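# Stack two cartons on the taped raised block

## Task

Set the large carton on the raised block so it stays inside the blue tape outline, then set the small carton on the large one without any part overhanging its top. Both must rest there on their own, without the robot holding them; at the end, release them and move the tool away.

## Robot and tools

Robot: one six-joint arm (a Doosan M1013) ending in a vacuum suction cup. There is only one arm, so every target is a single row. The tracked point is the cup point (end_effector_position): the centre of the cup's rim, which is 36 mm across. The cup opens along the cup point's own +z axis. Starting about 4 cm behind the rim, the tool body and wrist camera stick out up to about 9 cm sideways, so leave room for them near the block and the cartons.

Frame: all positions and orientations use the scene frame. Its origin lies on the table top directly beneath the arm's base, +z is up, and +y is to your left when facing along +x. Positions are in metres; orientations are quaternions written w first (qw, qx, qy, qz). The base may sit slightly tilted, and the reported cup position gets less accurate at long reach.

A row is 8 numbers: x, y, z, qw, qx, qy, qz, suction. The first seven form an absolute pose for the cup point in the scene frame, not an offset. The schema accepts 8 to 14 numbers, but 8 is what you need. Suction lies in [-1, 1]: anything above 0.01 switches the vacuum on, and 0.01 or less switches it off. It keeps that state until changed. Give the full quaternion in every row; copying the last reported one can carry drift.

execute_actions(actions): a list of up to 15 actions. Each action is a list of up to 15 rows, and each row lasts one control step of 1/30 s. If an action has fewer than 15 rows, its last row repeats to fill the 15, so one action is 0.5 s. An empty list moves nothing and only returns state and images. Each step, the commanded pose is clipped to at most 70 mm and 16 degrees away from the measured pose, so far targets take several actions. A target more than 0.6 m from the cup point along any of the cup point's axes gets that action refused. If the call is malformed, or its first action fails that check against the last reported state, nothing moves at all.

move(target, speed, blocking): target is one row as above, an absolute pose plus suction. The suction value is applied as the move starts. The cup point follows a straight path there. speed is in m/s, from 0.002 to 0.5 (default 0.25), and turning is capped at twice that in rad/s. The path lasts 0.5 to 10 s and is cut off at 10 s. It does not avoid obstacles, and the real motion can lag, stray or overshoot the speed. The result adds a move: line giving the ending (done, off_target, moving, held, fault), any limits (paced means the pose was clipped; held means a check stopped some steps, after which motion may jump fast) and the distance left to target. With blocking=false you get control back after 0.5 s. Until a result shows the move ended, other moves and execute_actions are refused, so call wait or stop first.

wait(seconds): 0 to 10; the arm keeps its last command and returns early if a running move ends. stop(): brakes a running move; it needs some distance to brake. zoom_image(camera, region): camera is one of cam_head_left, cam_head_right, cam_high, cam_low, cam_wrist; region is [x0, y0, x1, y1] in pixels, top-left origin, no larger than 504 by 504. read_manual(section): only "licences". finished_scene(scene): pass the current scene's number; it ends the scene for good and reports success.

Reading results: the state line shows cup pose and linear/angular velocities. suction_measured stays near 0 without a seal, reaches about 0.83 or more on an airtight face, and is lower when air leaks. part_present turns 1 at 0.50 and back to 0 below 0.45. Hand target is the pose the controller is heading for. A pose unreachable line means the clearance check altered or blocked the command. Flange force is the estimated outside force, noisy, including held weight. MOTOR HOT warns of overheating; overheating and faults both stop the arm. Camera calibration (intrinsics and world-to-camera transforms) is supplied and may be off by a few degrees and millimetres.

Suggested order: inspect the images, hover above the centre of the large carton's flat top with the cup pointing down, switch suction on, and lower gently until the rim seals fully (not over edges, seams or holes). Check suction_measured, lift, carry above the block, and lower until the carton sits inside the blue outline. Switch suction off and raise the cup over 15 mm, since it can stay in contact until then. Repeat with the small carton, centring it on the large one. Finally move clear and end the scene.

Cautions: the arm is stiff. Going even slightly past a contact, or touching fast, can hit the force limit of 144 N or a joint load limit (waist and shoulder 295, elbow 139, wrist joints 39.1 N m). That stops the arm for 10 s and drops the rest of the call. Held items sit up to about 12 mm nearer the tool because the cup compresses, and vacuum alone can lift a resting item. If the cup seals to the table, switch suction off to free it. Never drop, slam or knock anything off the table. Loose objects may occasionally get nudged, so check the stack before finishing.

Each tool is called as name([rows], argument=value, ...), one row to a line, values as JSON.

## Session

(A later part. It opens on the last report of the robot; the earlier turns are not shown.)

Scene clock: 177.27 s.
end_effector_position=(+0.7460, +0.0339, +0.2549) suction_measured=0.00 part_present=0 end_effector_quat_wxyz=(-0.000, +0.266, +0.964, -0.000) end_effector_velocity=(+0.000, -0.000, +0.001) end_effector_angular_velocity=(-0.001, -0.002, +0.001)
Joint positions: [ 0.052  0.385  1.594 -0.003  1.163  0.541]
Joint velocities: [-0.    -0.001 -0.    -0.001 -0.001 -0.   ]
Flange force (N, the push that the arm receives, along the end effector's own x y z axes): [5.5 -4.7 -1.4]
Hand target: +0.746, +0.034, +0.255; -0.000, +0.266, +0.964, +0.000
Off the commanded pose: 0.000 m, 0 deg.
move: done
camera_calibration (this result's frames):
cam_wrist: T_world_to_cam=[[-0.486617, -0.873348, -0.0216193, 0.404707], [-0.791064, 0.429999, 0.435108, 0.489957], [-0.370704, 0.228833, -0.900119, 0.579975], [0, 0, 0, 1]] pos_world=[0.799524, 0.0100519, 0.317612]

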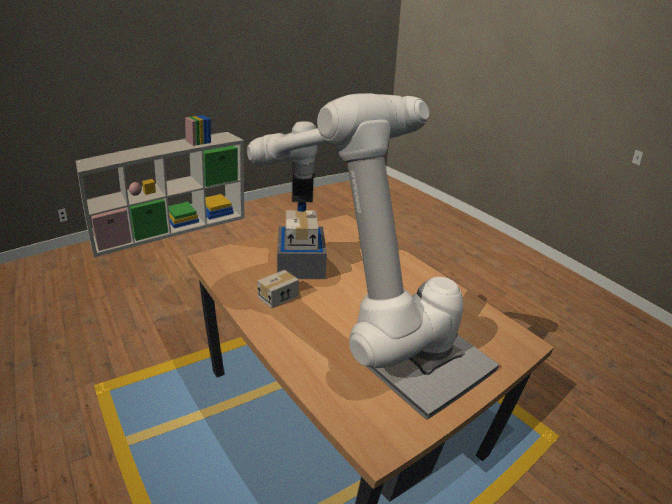

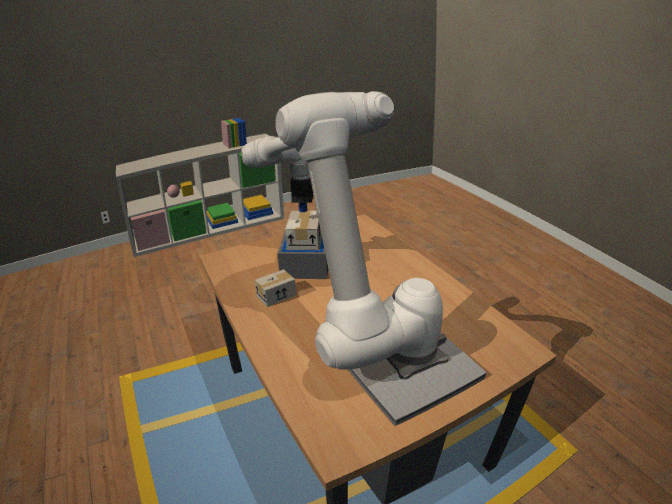

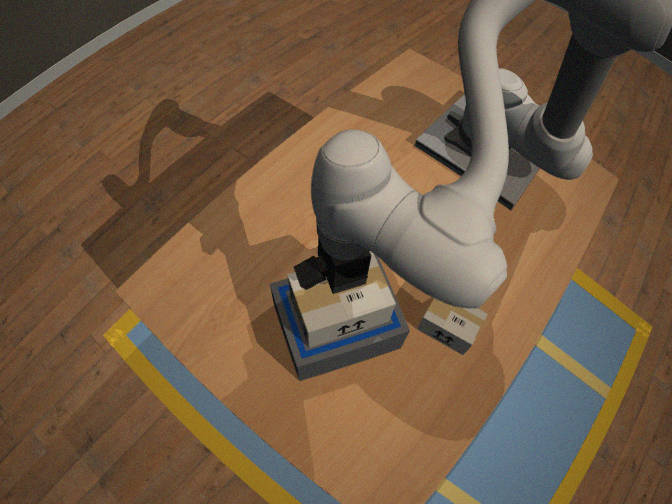

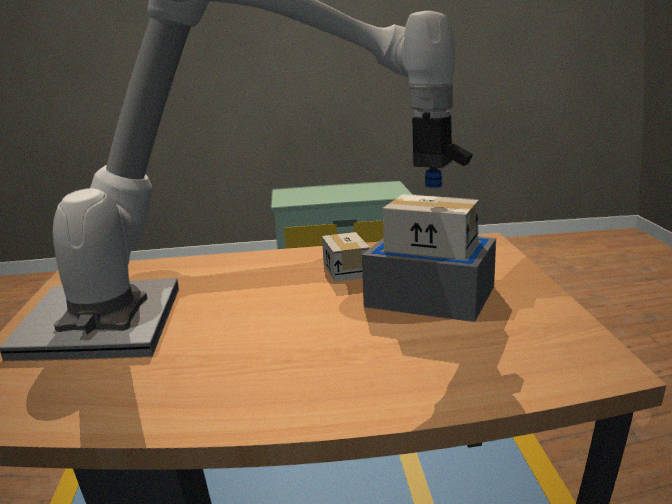

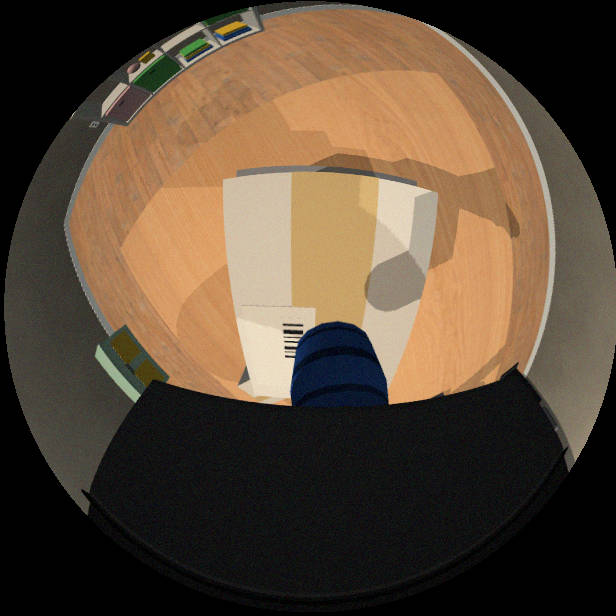

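move(target=[0.600, 0.204, 0.238, 0, 0.6607, 0.7507, 0, -1], speed=0.35)

move(target=[0.569, 0.240, 0.105, 0, 0.6607, 0.7507, 0, -1], speed=0.25)

zoom_image(camera="cam_wrist", region=[200, 150, 480, 420])

Scene clock: 193.53 s.
end_effector_position=(+0.6000, +0.2038, +0.2379) suction_measured=0.00 part_present=0 end_effector_quat_wxyz=(-0.000, +0.661, +0.751, +0.000) end_effector_velocity=(-0.000, +0.000, -0.001) end_effector_angular_velocity=(-0.000, +0.002, +0.000)
Joint positions: [ 0.326  0.232  1.839 -0.002  1.071  1.719]
Joint velocities: [ 0.001  0.002  0.     0.    -0.     0.   ]
Flange force (N, the push that the arm receives, along the end effector's own x y z axes): [-0.7 -4.1 -0.7]
Hand target: +0.600, +0.204, +0.238; -0.000, +0.661, +0.751, +0.000
Off the commanded pose: 0.000 m, 0 deg.
move: done
camera_calibration (this result's frames):
cam_wrist: T_world_to_cam=[[-0.987234, -0.157789, -0.0216966, 0.636282], [-0.151417, 0.887528, 0.435163, -0.16828], [-0.0494075, 0.432893, -0.90009, 0.237276], [0, 0, 0, 1]] pos_world=[0.614402, 0.147036, 0.300604]

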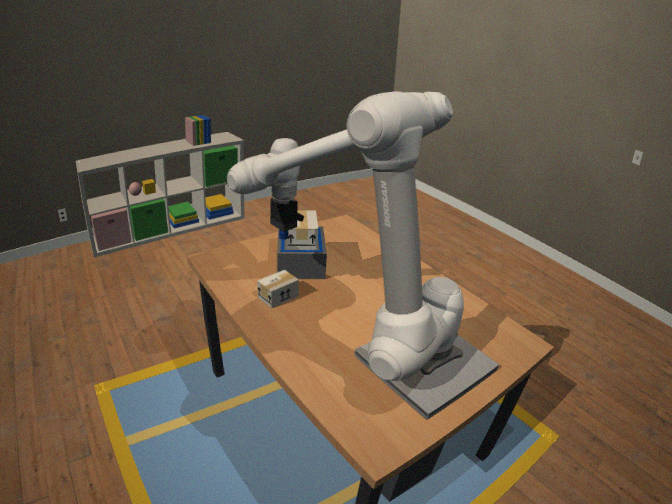

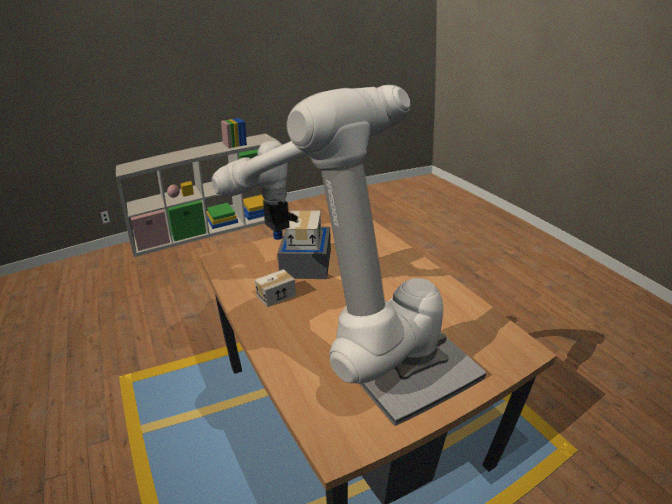

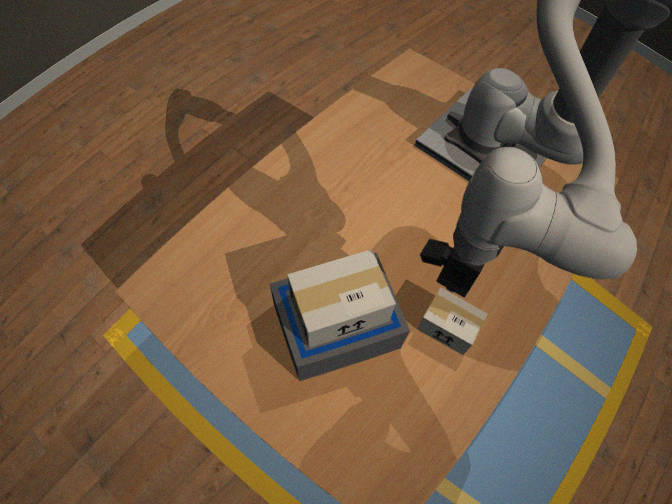

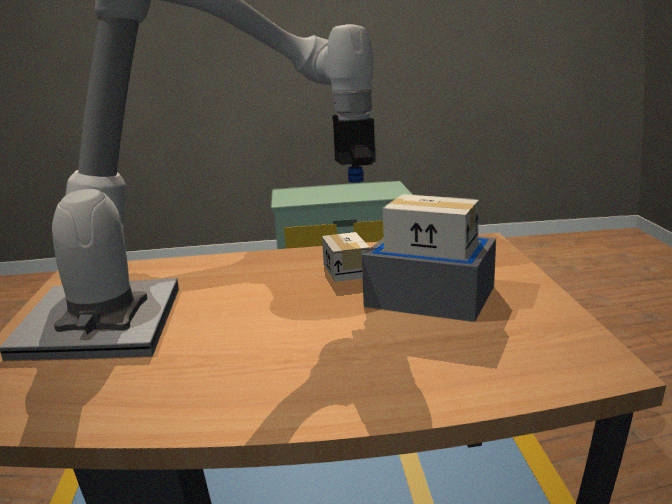

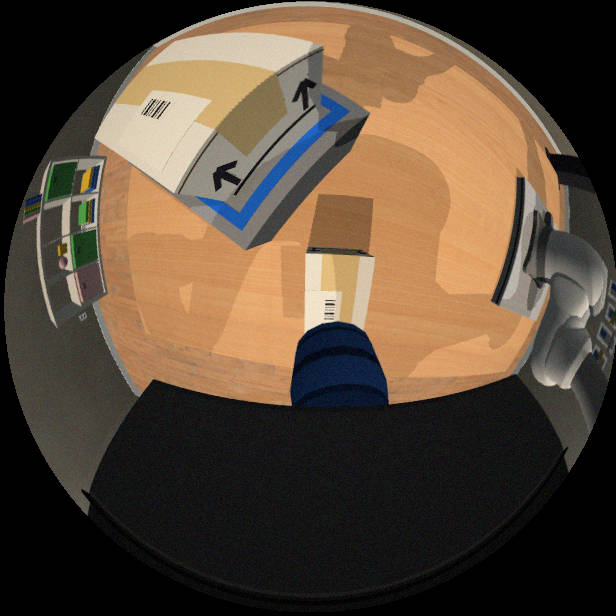

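Scene clock: 194.47 s.
end_effector_position=(+0.5690, +0.2399, +0.1051) suction_measured=0.00 part_present=0 end_effector_quat_wxyz=(+0.000, +0.661, +0.751, +0.000) end_effector_velocity=(-0.000, -0.000, -0.001) end_effector_angular_velocity=(-0.002, +0.001, +0.001)
Joint positions: [ 0.396  0.343  1.979 -0.003  0.82   1.79 ]
Joint velocities: [ 0.     0.002  0.    -0.002 -0.001  0.001]
Flange force (N, the push that the arm receives, along the end effector's own x y z axes): [-3.4 -5.4 -3.8]
Hand target: +0.569, +0.240, +0.105; +0.000, +0.661, +0.751, -0.000
Off the commanded pose: 0.000 m, 0 deg.
move: done
camera_calibration (this result's frames):
cam_wrist: T_world_to_cam=[[-0.987237, -0.157758, -0.0218057, 0.608523], [-0.151439, 0.88755, 0.43511, -0.147249], [-0.0492884, 0.432859, -0.900113, 0.100545], [0, 0, 0, 1]] pos_world=[0.583413, 0.183168, 0.167841]

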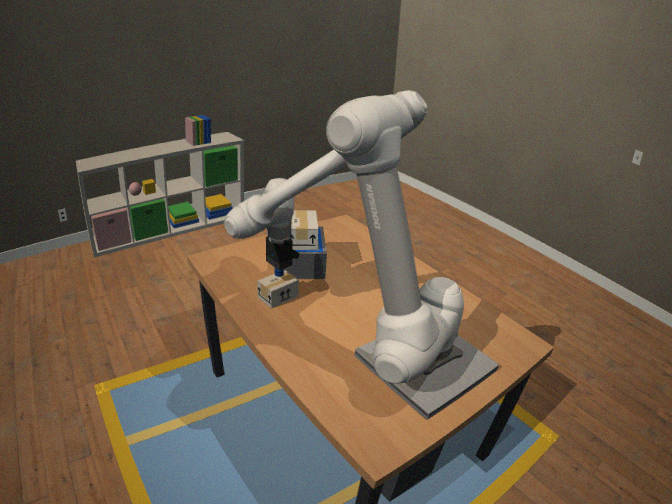

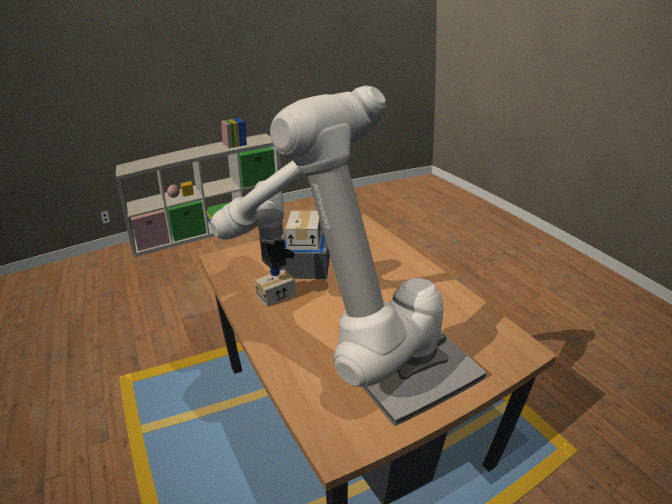

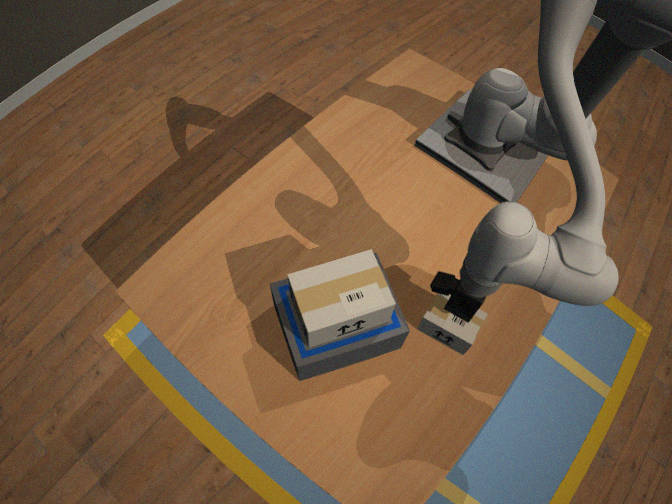

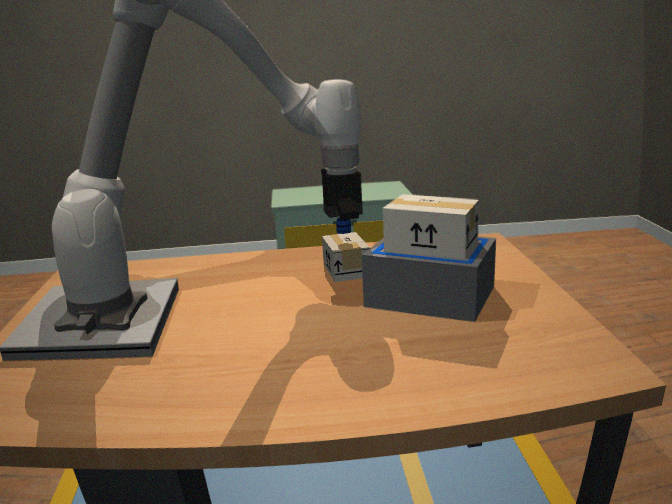

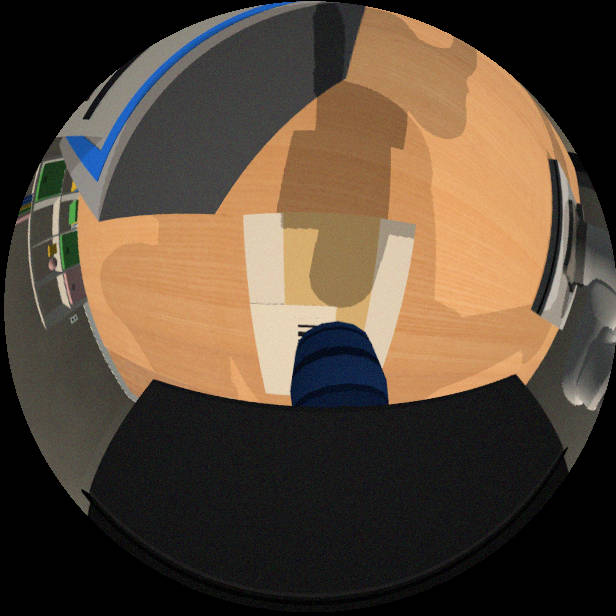

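Region (200, 150, 480, 420) of cam_wrist's 616x616 image, scaled by 1.800, with more detail than that image has; it fills the top 486 rows of this view, and the rest is white.

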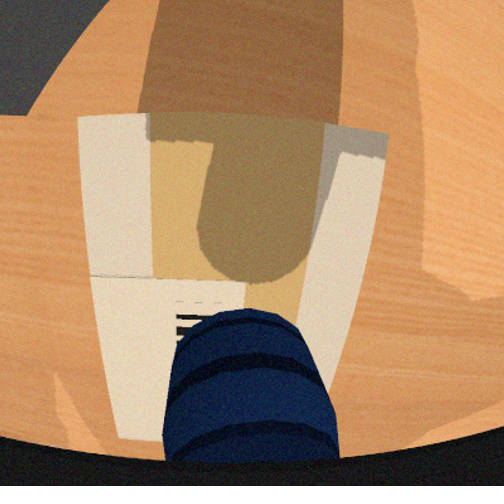

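move(target=[0.570, 0.242, 0.070, 0, 0.6607, 0.7507, 0, 1], speed=0.04)

zoom_image(camera="cam_head_right", region=[235, 240, 335, 320])

Scene clock: 228.00 s.
end_effector_position=(+0.5700, +0.2420, +0.0700) suction_measured=1.00 part_present=1 end_effector_quat_wxyz=(+0.000, +0.661, +0.751, +0.000) end_effector_velocity=(-0.001, -0.000, -0.000) end_effector_angular_velocity=(-0.001, +0.004, -0.001)
Joint positions: [ 0.399  0.389  1.997 -0.003  0.757  1.793]
Joint velocities: [0.    0.    0.001 0.    0.003 0.001]
Flange force (N, the push that the arm receives, along the end effector's own x y z axes): [-2.5 -5.5 -1.0]
Hand target: +0.570, +0.242, +0.070; +0.000, +0.661, +0.751, -0.000
Off the commanded pose: 0.000 m, 0 deg.
move: done
camera_calibration (this result's frames):
cam_wrist: T_world_to_cam=[[-0.987229, -0.157815, -0.0217544, 0.609057], [-0.151469, 0.887557, 0.435085, -0.13363], [-0.0493545, 0.432824, -0.900126, 0.0681616], [0, 0, 0, 1]] pos_world=[0.584403, 0.18522, 0.132744]

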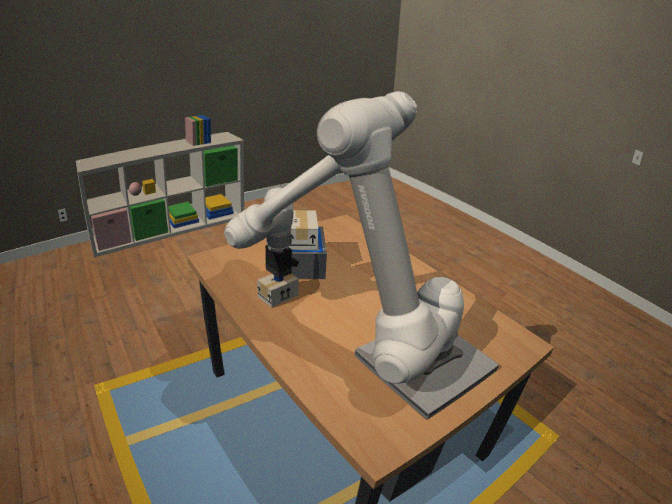

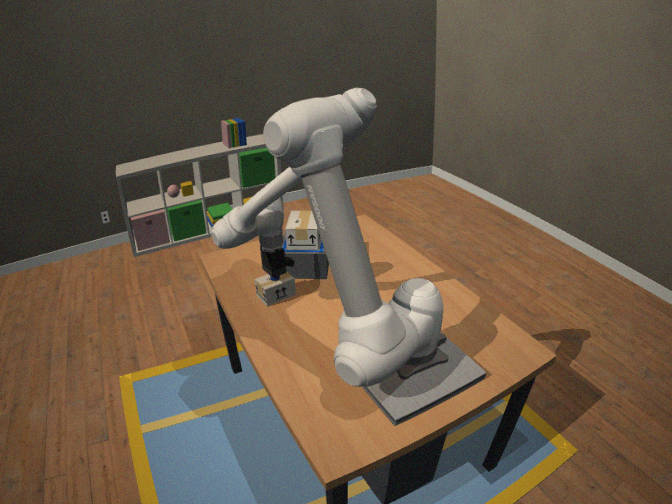

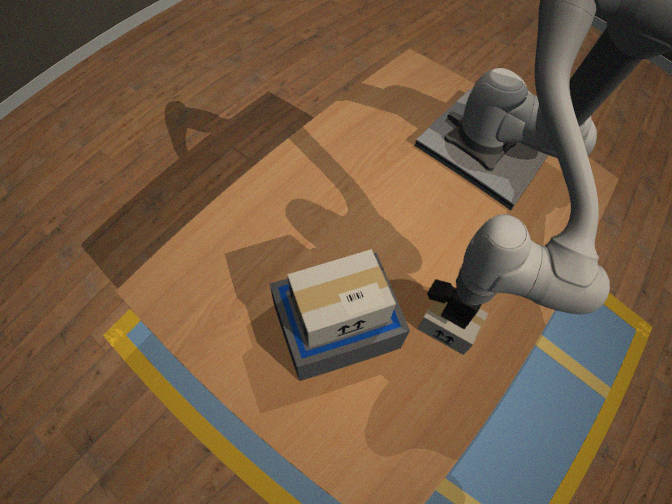

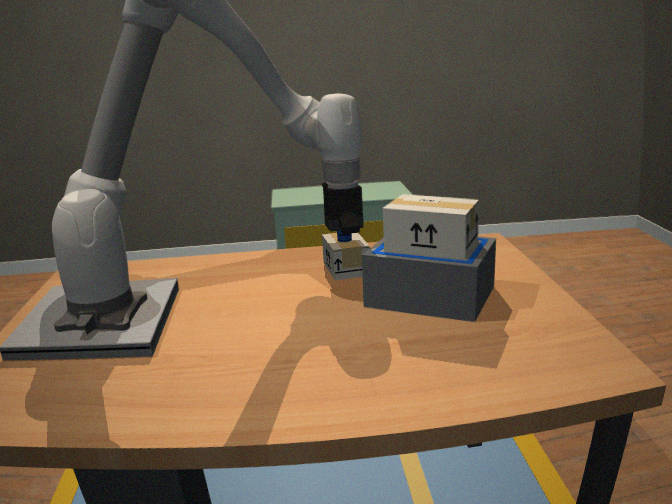

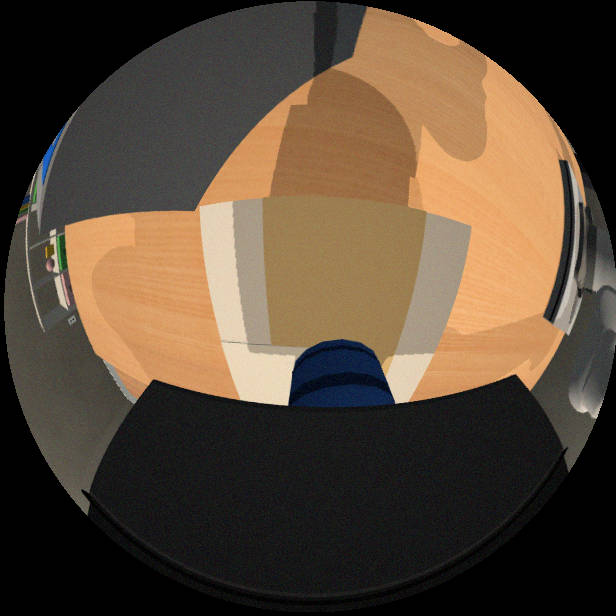

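Region (235, 240, 335, 320) of cam_head_right's 672x504 image, scaled by 5.040, with more detail than that image has; it fills the top 403 rows of this view, and the rest is white.

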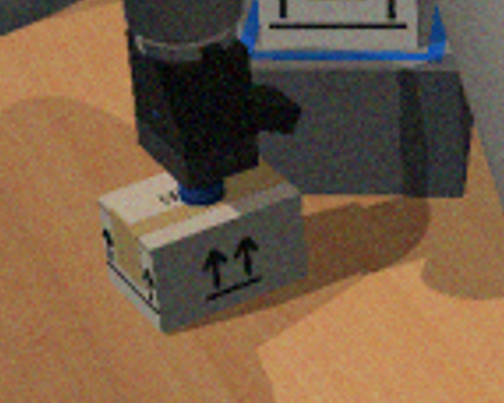

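move(target=[0.600, 0.207, 0.305, 0, 0.6607, 0.7507, 0, 1], speed=0.3)

move(target=[0.746, 0.034, 0.295, 0, 0.2664, 0.9639, 0, 1], speed=0.3)

zoom_image(camera="cam_low", region=[360, 130, 500, 270])

zoom_image(camera="cam_head_left", region=[262, 180, 342, 270])

Scene clock: 244.07 s.
end_effector_position=(+0.6000, +0.2071, +0.3049) suction_measured=1.00 part_present=1 end_effector_quat_wxyz=(+0.000, +0.661, +0.751, +0.000) end_effector_velocity=(+0.001, -0.000, -0.000) end_effector_angular_velocity=(-0.001, -0.000, +0.000)
Joint positions: [ 0.332  0.187  1.764 -0.002  1.192  1.724]
Joint velocities: [-0.     0.001 -0.001 -0.001 -0.    -0.   ]
Flange force (N, the push that the arm receives, along the end effector's own x y z axes): [-2.1 -4.5 1.5]
Hand target: +0.600, +0.207, +0.305; -0.000, +0.661, +0.751, +0.000
Off the commanded pose: 0.000 m, 0 deg.
move: done
camera_calibration (this result's frames):
cam_wrist: T_world_to_cam=[[-0.98722, -0.157869, -0.0217771, 0.638247], [-0.151526, 0.887527, 0.435127, -0.200212], [-0.0493655, 0.432866, -0.900106, 0.296114], [0, 0, 0, 1]] pos_world=[0.614371, 0.150276, 0.367551]

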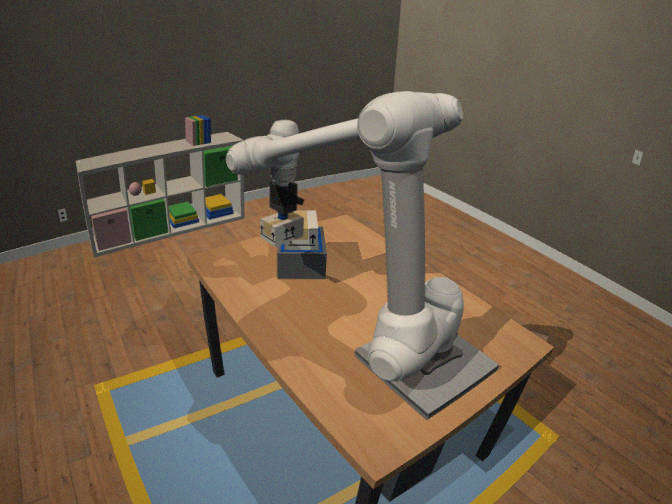

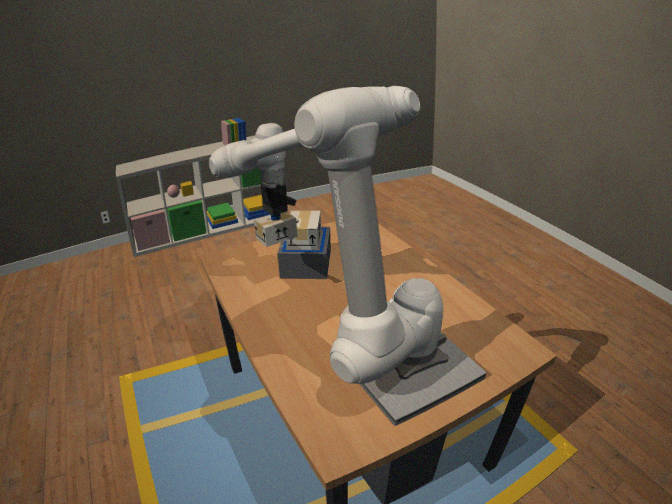

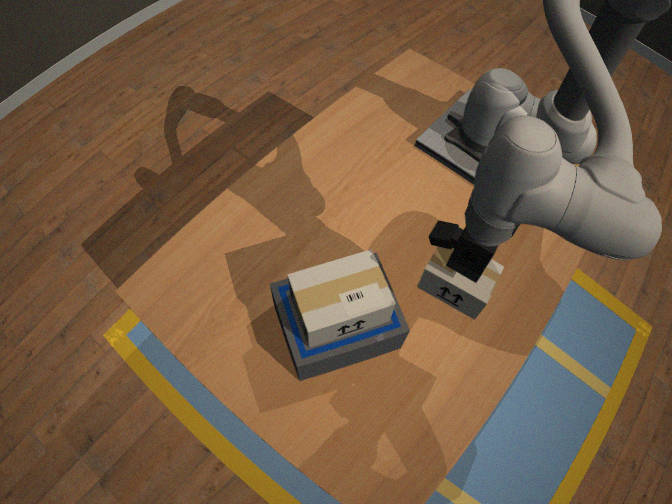

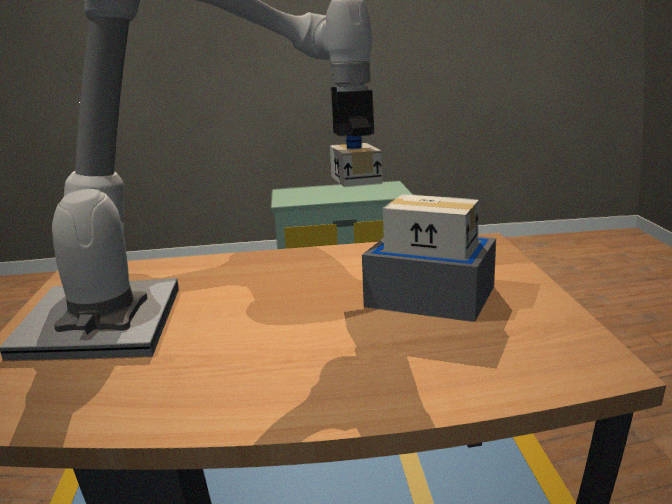

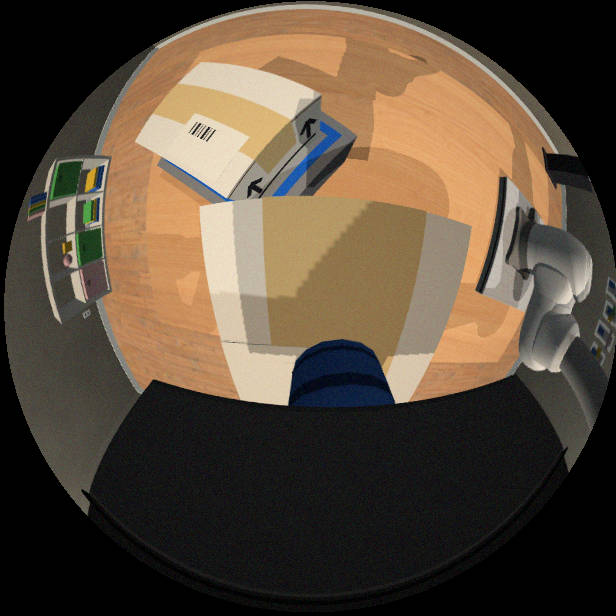

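Scene clock: 245.93 s.
end_effector_position=(+0.7460, +0.0342, +0.2951) suction_measured=1.00 part_present=1 end_effector_quat_wxyz=(+0.000, +0.266, +0.964, -0.000) end_effector_velocity=(+0.000, +0.001, -0.000) end_effector_angular_velocity=(+0.002, +0.001, +0.002)
Joint positions: [ 0.053  0.362  1.551 -0.002  1.229  0.541]
Joint velocities: [ 0.001  0.001 -0.001  0.002  0.001 -0.001]
Flange force (N, the push that the arm receives, along the end effector's own x y z axes): [3.9 -3.2 3.2]
Hand target: +0.746, +0.034, +0.295; +0.000, +0.266, +0.964, -0.000
Off the commanded pose: 0.000 m, 0 deg.
move: done
camera_calibration (this result's frames):
cam_wrist: T_world_to_cam=[[-0.486451, -0.873437, -0.0217297, 0.405777], [-0.791208, 0.429832, 0.435011, 0.47244], [-0.370615, 0.228804, -0.900163, 0.616037], [0, 0, 0, 1]] pos_world=[0.799501, 0.0103993, 0.357835]

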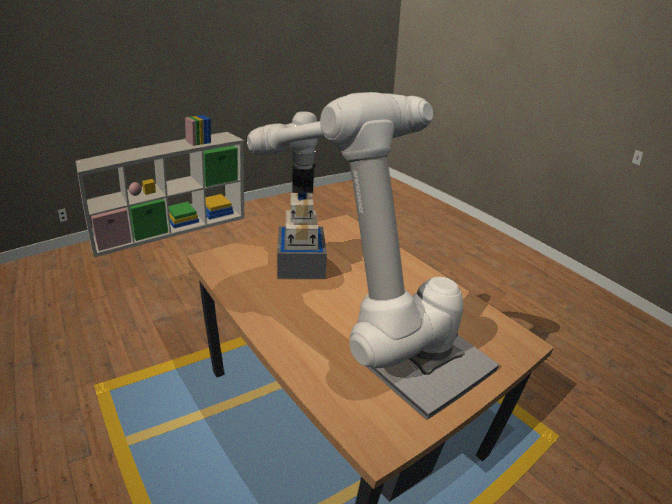

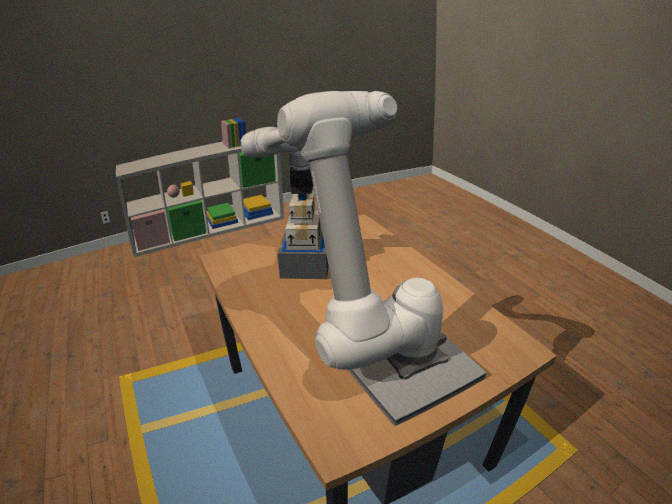

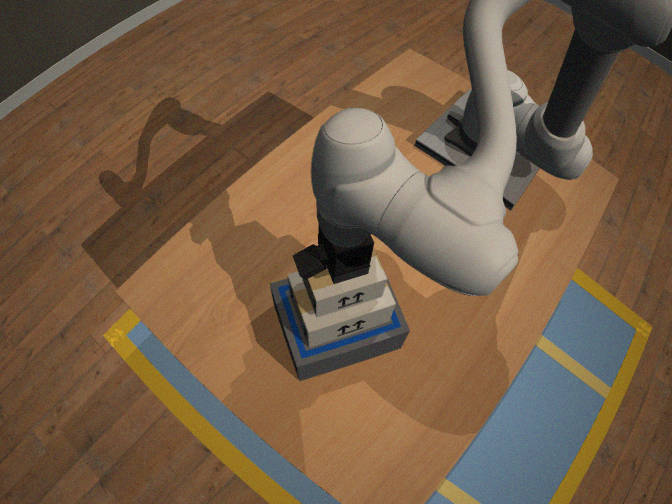

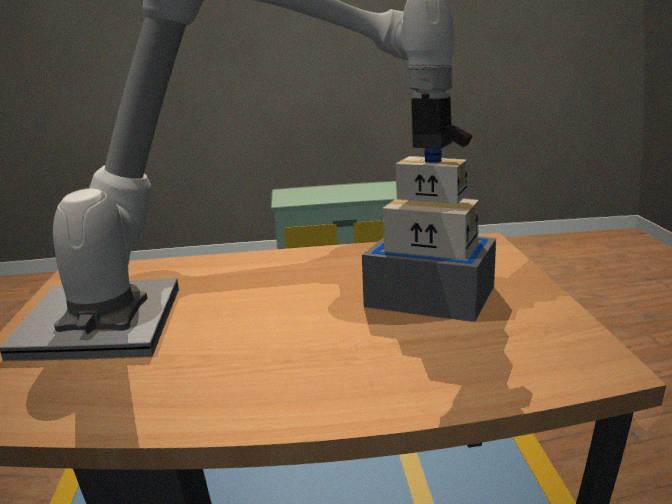

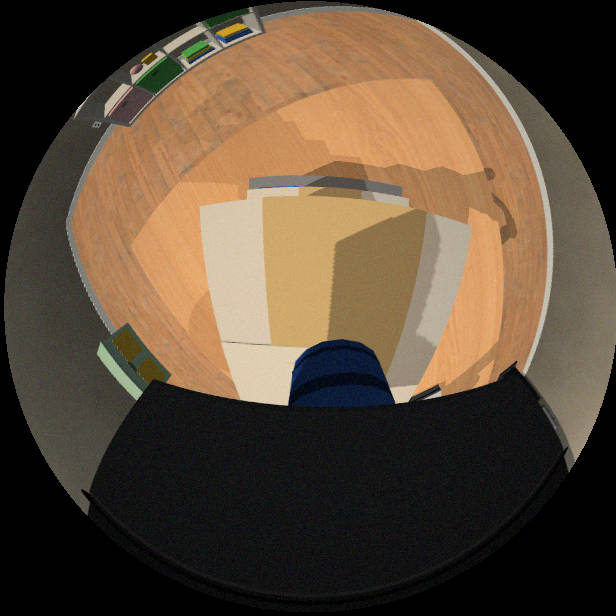

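Region (360, 130, 500, 270) of cam_low's 672x504 image, scaled by 3.600, with more detail than that image has.

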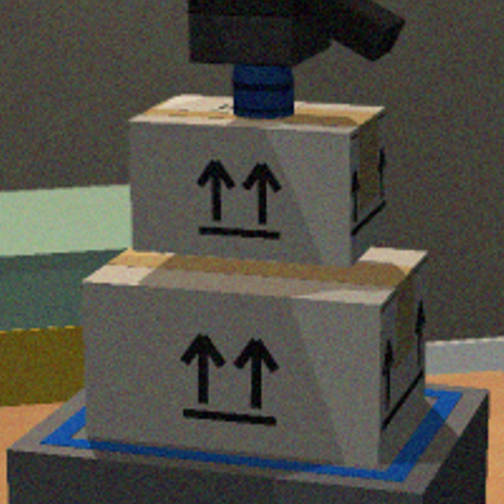

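Region (262, 180, 342, 270) of cam_head_left's 672x504 image, scaled by 5.600, with more detail than that image has.

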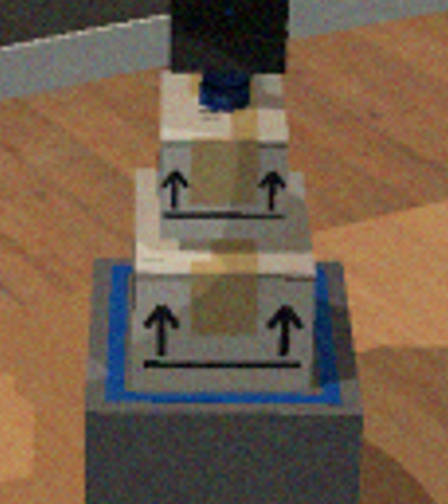

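move(target=[0.746, 0.034, 0.2825, 0, 0.2664, 0.9639, 0, 1], speed=0.03)

zoom_image(camera="cam_low", region=[375, 150, 495, 240])

zoom_image(camera="cam_high", region=[265, 240, 415, 370])

Scene clock: 259.80 s.
end_effector_position=(+0.7460, +0.0340, +0.2825) suction_measured=1.00 part_present=1 end_effector_quat_wxyz=(+0.000, +0.266, +0.964, -0.000) end_effector_velocity=(-0.000, +0.001, +0.000) end_effector_angular_velocity=(+0.000, -0.000, +0.001)
Joint positions: [ 0.053  0.369  1.565 -0.002  1.208  0.541]
Joint velocities: [ 0.001 -0.001  0.     0.     0.     0.   ]
Flange force (N, the push that the arm receives, along the end effector's own x y z axes): [3.7 -5.9 2.8]
Hand target: +0.746, +0.034, +0.283; +0.000, +0.266, +0.964, -0.000
Off the commanded pose: 0.000 m, 0 deg.
move: done
camera_calibration (this result's frames):
cam_wrist: T_world_to_cam=[[-0.486442, -0.873442, -0.0217356, 0.405334], [-0.791184, 0.429804, 0.435082, 0.477987], [-0.370677, 0.228839, -0.900128, 0.604772], [0, 0, 0, 1]] pos_world=[0.799523, 0.0102002, 0.345219]

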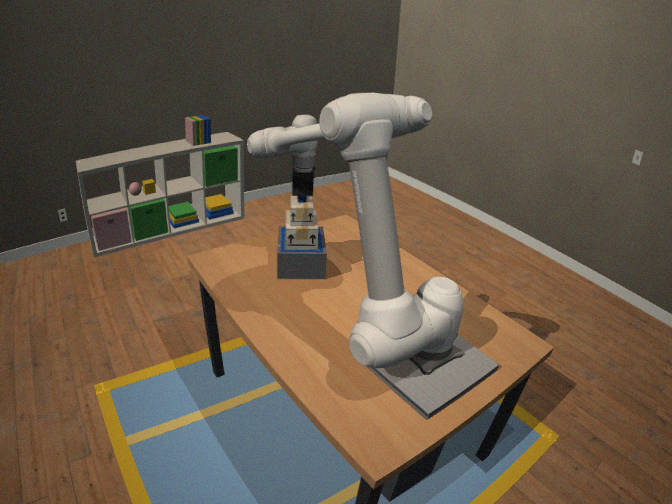

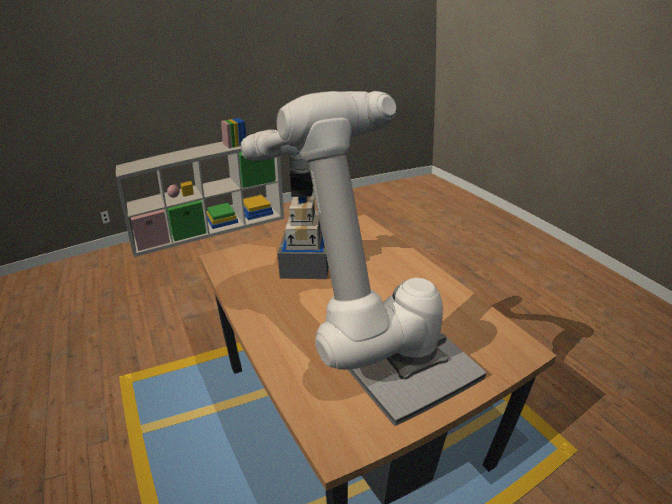

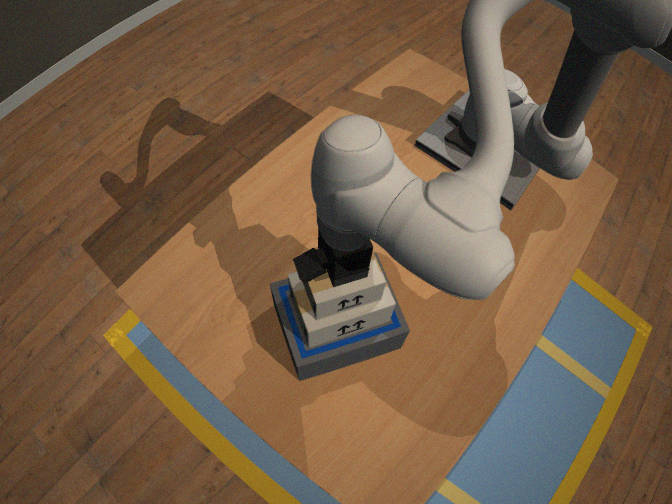

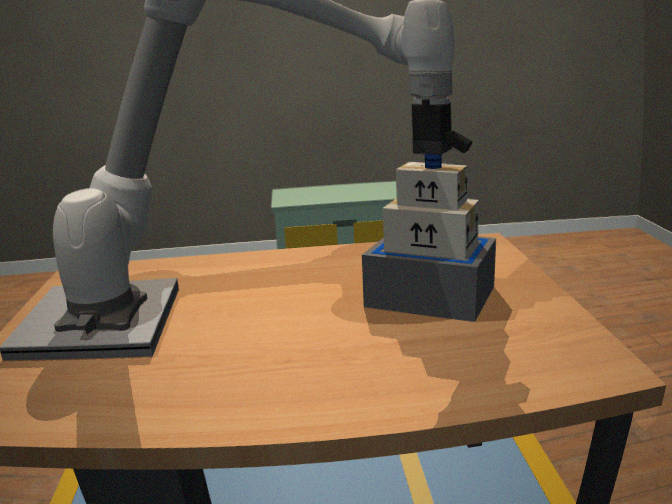

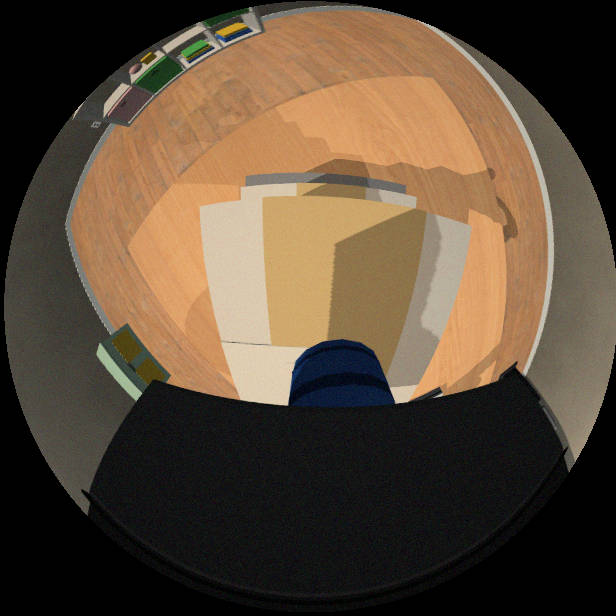

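Region (375, 150, 495, 240) of cam_low's 672x504 image, scaled by 4.200, with more detail than that image has; it fills the top 378 rows of this view, and the rest is white.

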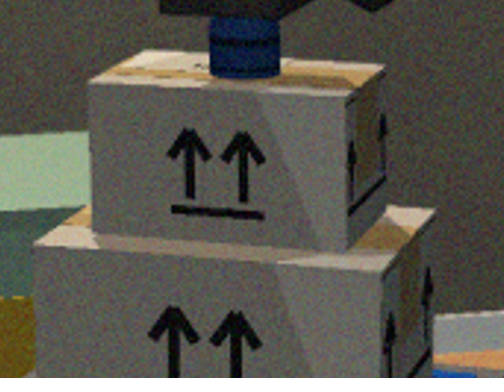

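Region (265, 240, 415, 370) of cam_high's 672x504 image, scaled by 3.360, with more detail than that image has; it fills the top 437 rows of this view, and the rest is white.

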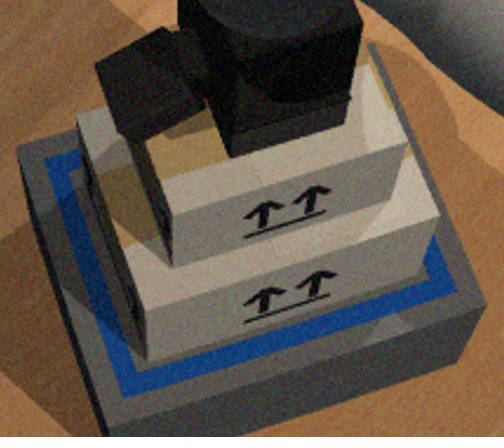

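execute_actions([
  [[0.746, 0.034, 0.2822, 0, 0.2664, 0.9639, 0, 1],[0.746, 0.034, 0.2819, 0, 0.2664, 0.9639, 0, 1],[0.746, 0.034, 0.2816, 0, 0.2664, 0.9639, 0, 1],[0.746, 0.034, 0.2813, 0, 0.2664, 0.9639, 0, 1],[0.746, 0.034, 0.2810, 0, 0.2664, 0.9639, 0, 1],[0.746, 0.034, 0.2807, 0, 0.2664, 0.9639, 0, 1],[0.746, 0.034, 0.2805, 0, 0.2664, 0.9639, 0, 1]],
])

zoom_image(camera="cam_low", region=[375, 150, 495, 240])

Scene clock: 269.67 s.
end_effector_position=(+0.7460, +0.0340, +0.2806) suction_measured=1.00 part_present=1 end_effector_quat_wxyz=(+0.000, +0.266, +0.964, +0.000) end_effector_velocity=(-0.000, -0.000, +0.000) end_effector_angular_velocity=(-0.001, -0.001, +0.000)
Joint positions: [ 0.053  0.37   1.567 -0.002  1.205  0.541]
Joint velocities: [-0.    -0.001  0.001 -0.001 -0.001 -0.   ]
Flange force (N, the push that the arm receives, along the end effector's own x y z axes): [4.9 -8.5 -11.4]
Hand target: +0.746, +0.034, +0.281; +0.000, +0.266, +0.964, -0.000
Off the commanded pose: 0.000 m, 0 deg.
camera_calibration (this result's frames):
cam_wrist: T_world_to_cam=[[-0.486452, -0.873435, -0.0217908, 0.405312], [-0.791214, 0.429807, 0.435025, 0.478874], [-0.3706, 0.22886, -0.900155, 0.602968], [0, 0, 0, 1]] pos_world=[0.799517, 0.0101957, 0.343274]

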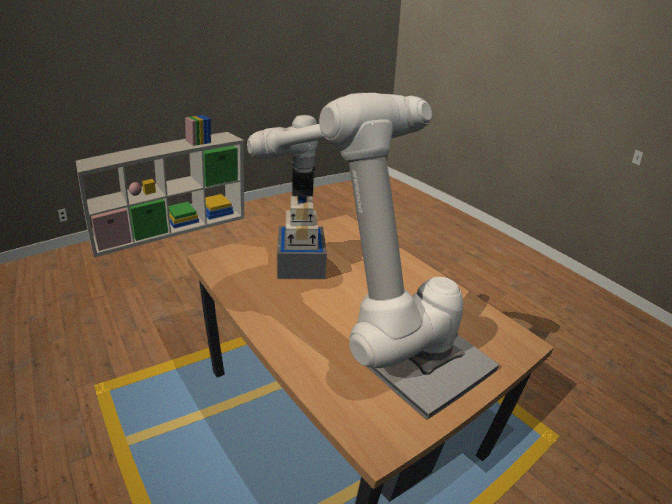

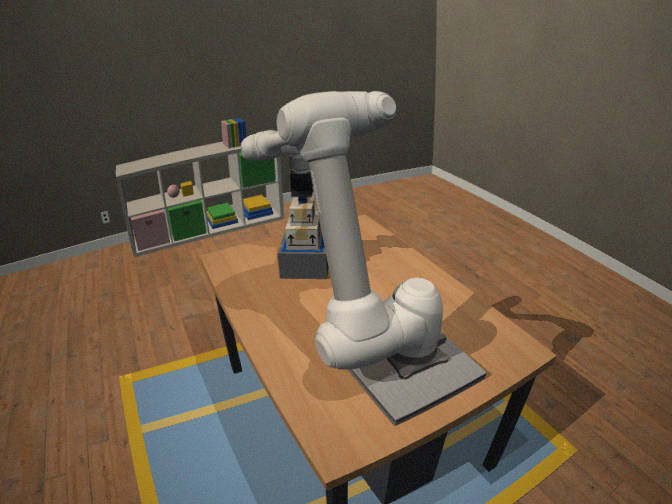

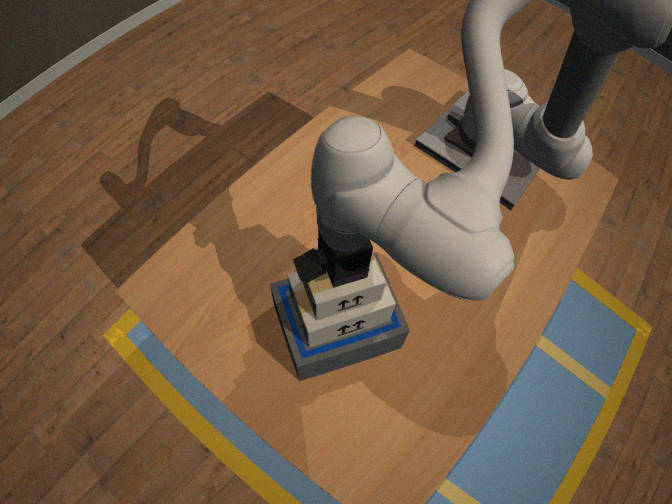

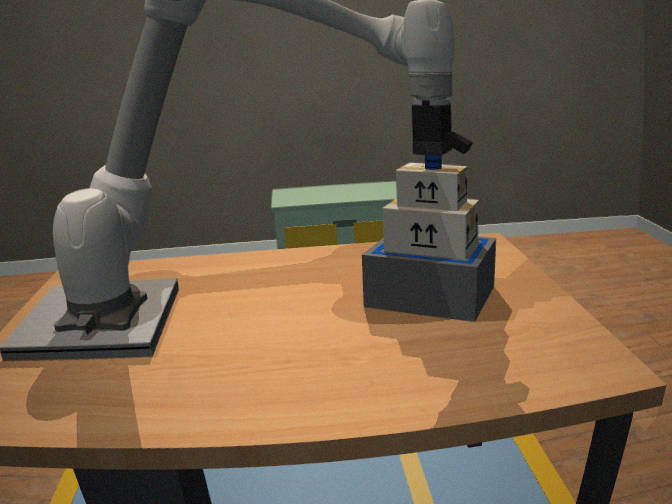

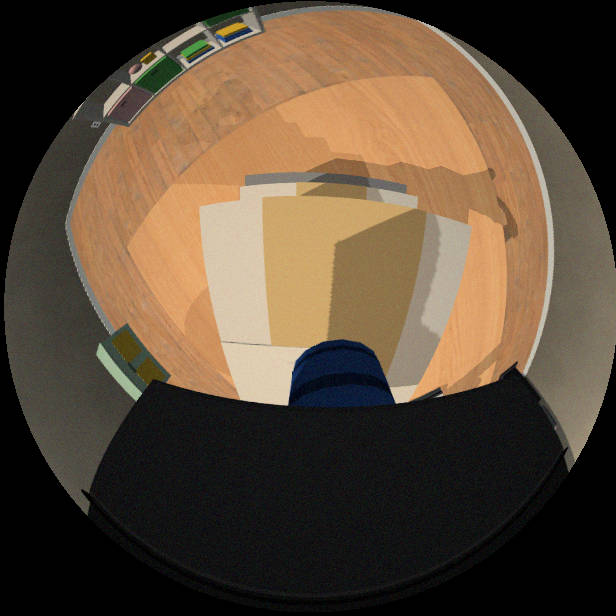

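Region (375, 150, 495, 240) of cam_low's 672x504 image, scaled by 4.200, with more detail than that image has; it fills the top 378 rows of this view, and the rest is white.

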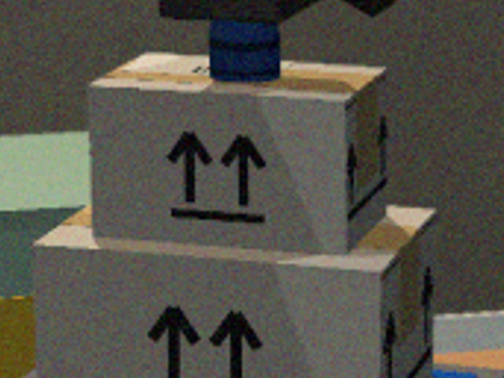

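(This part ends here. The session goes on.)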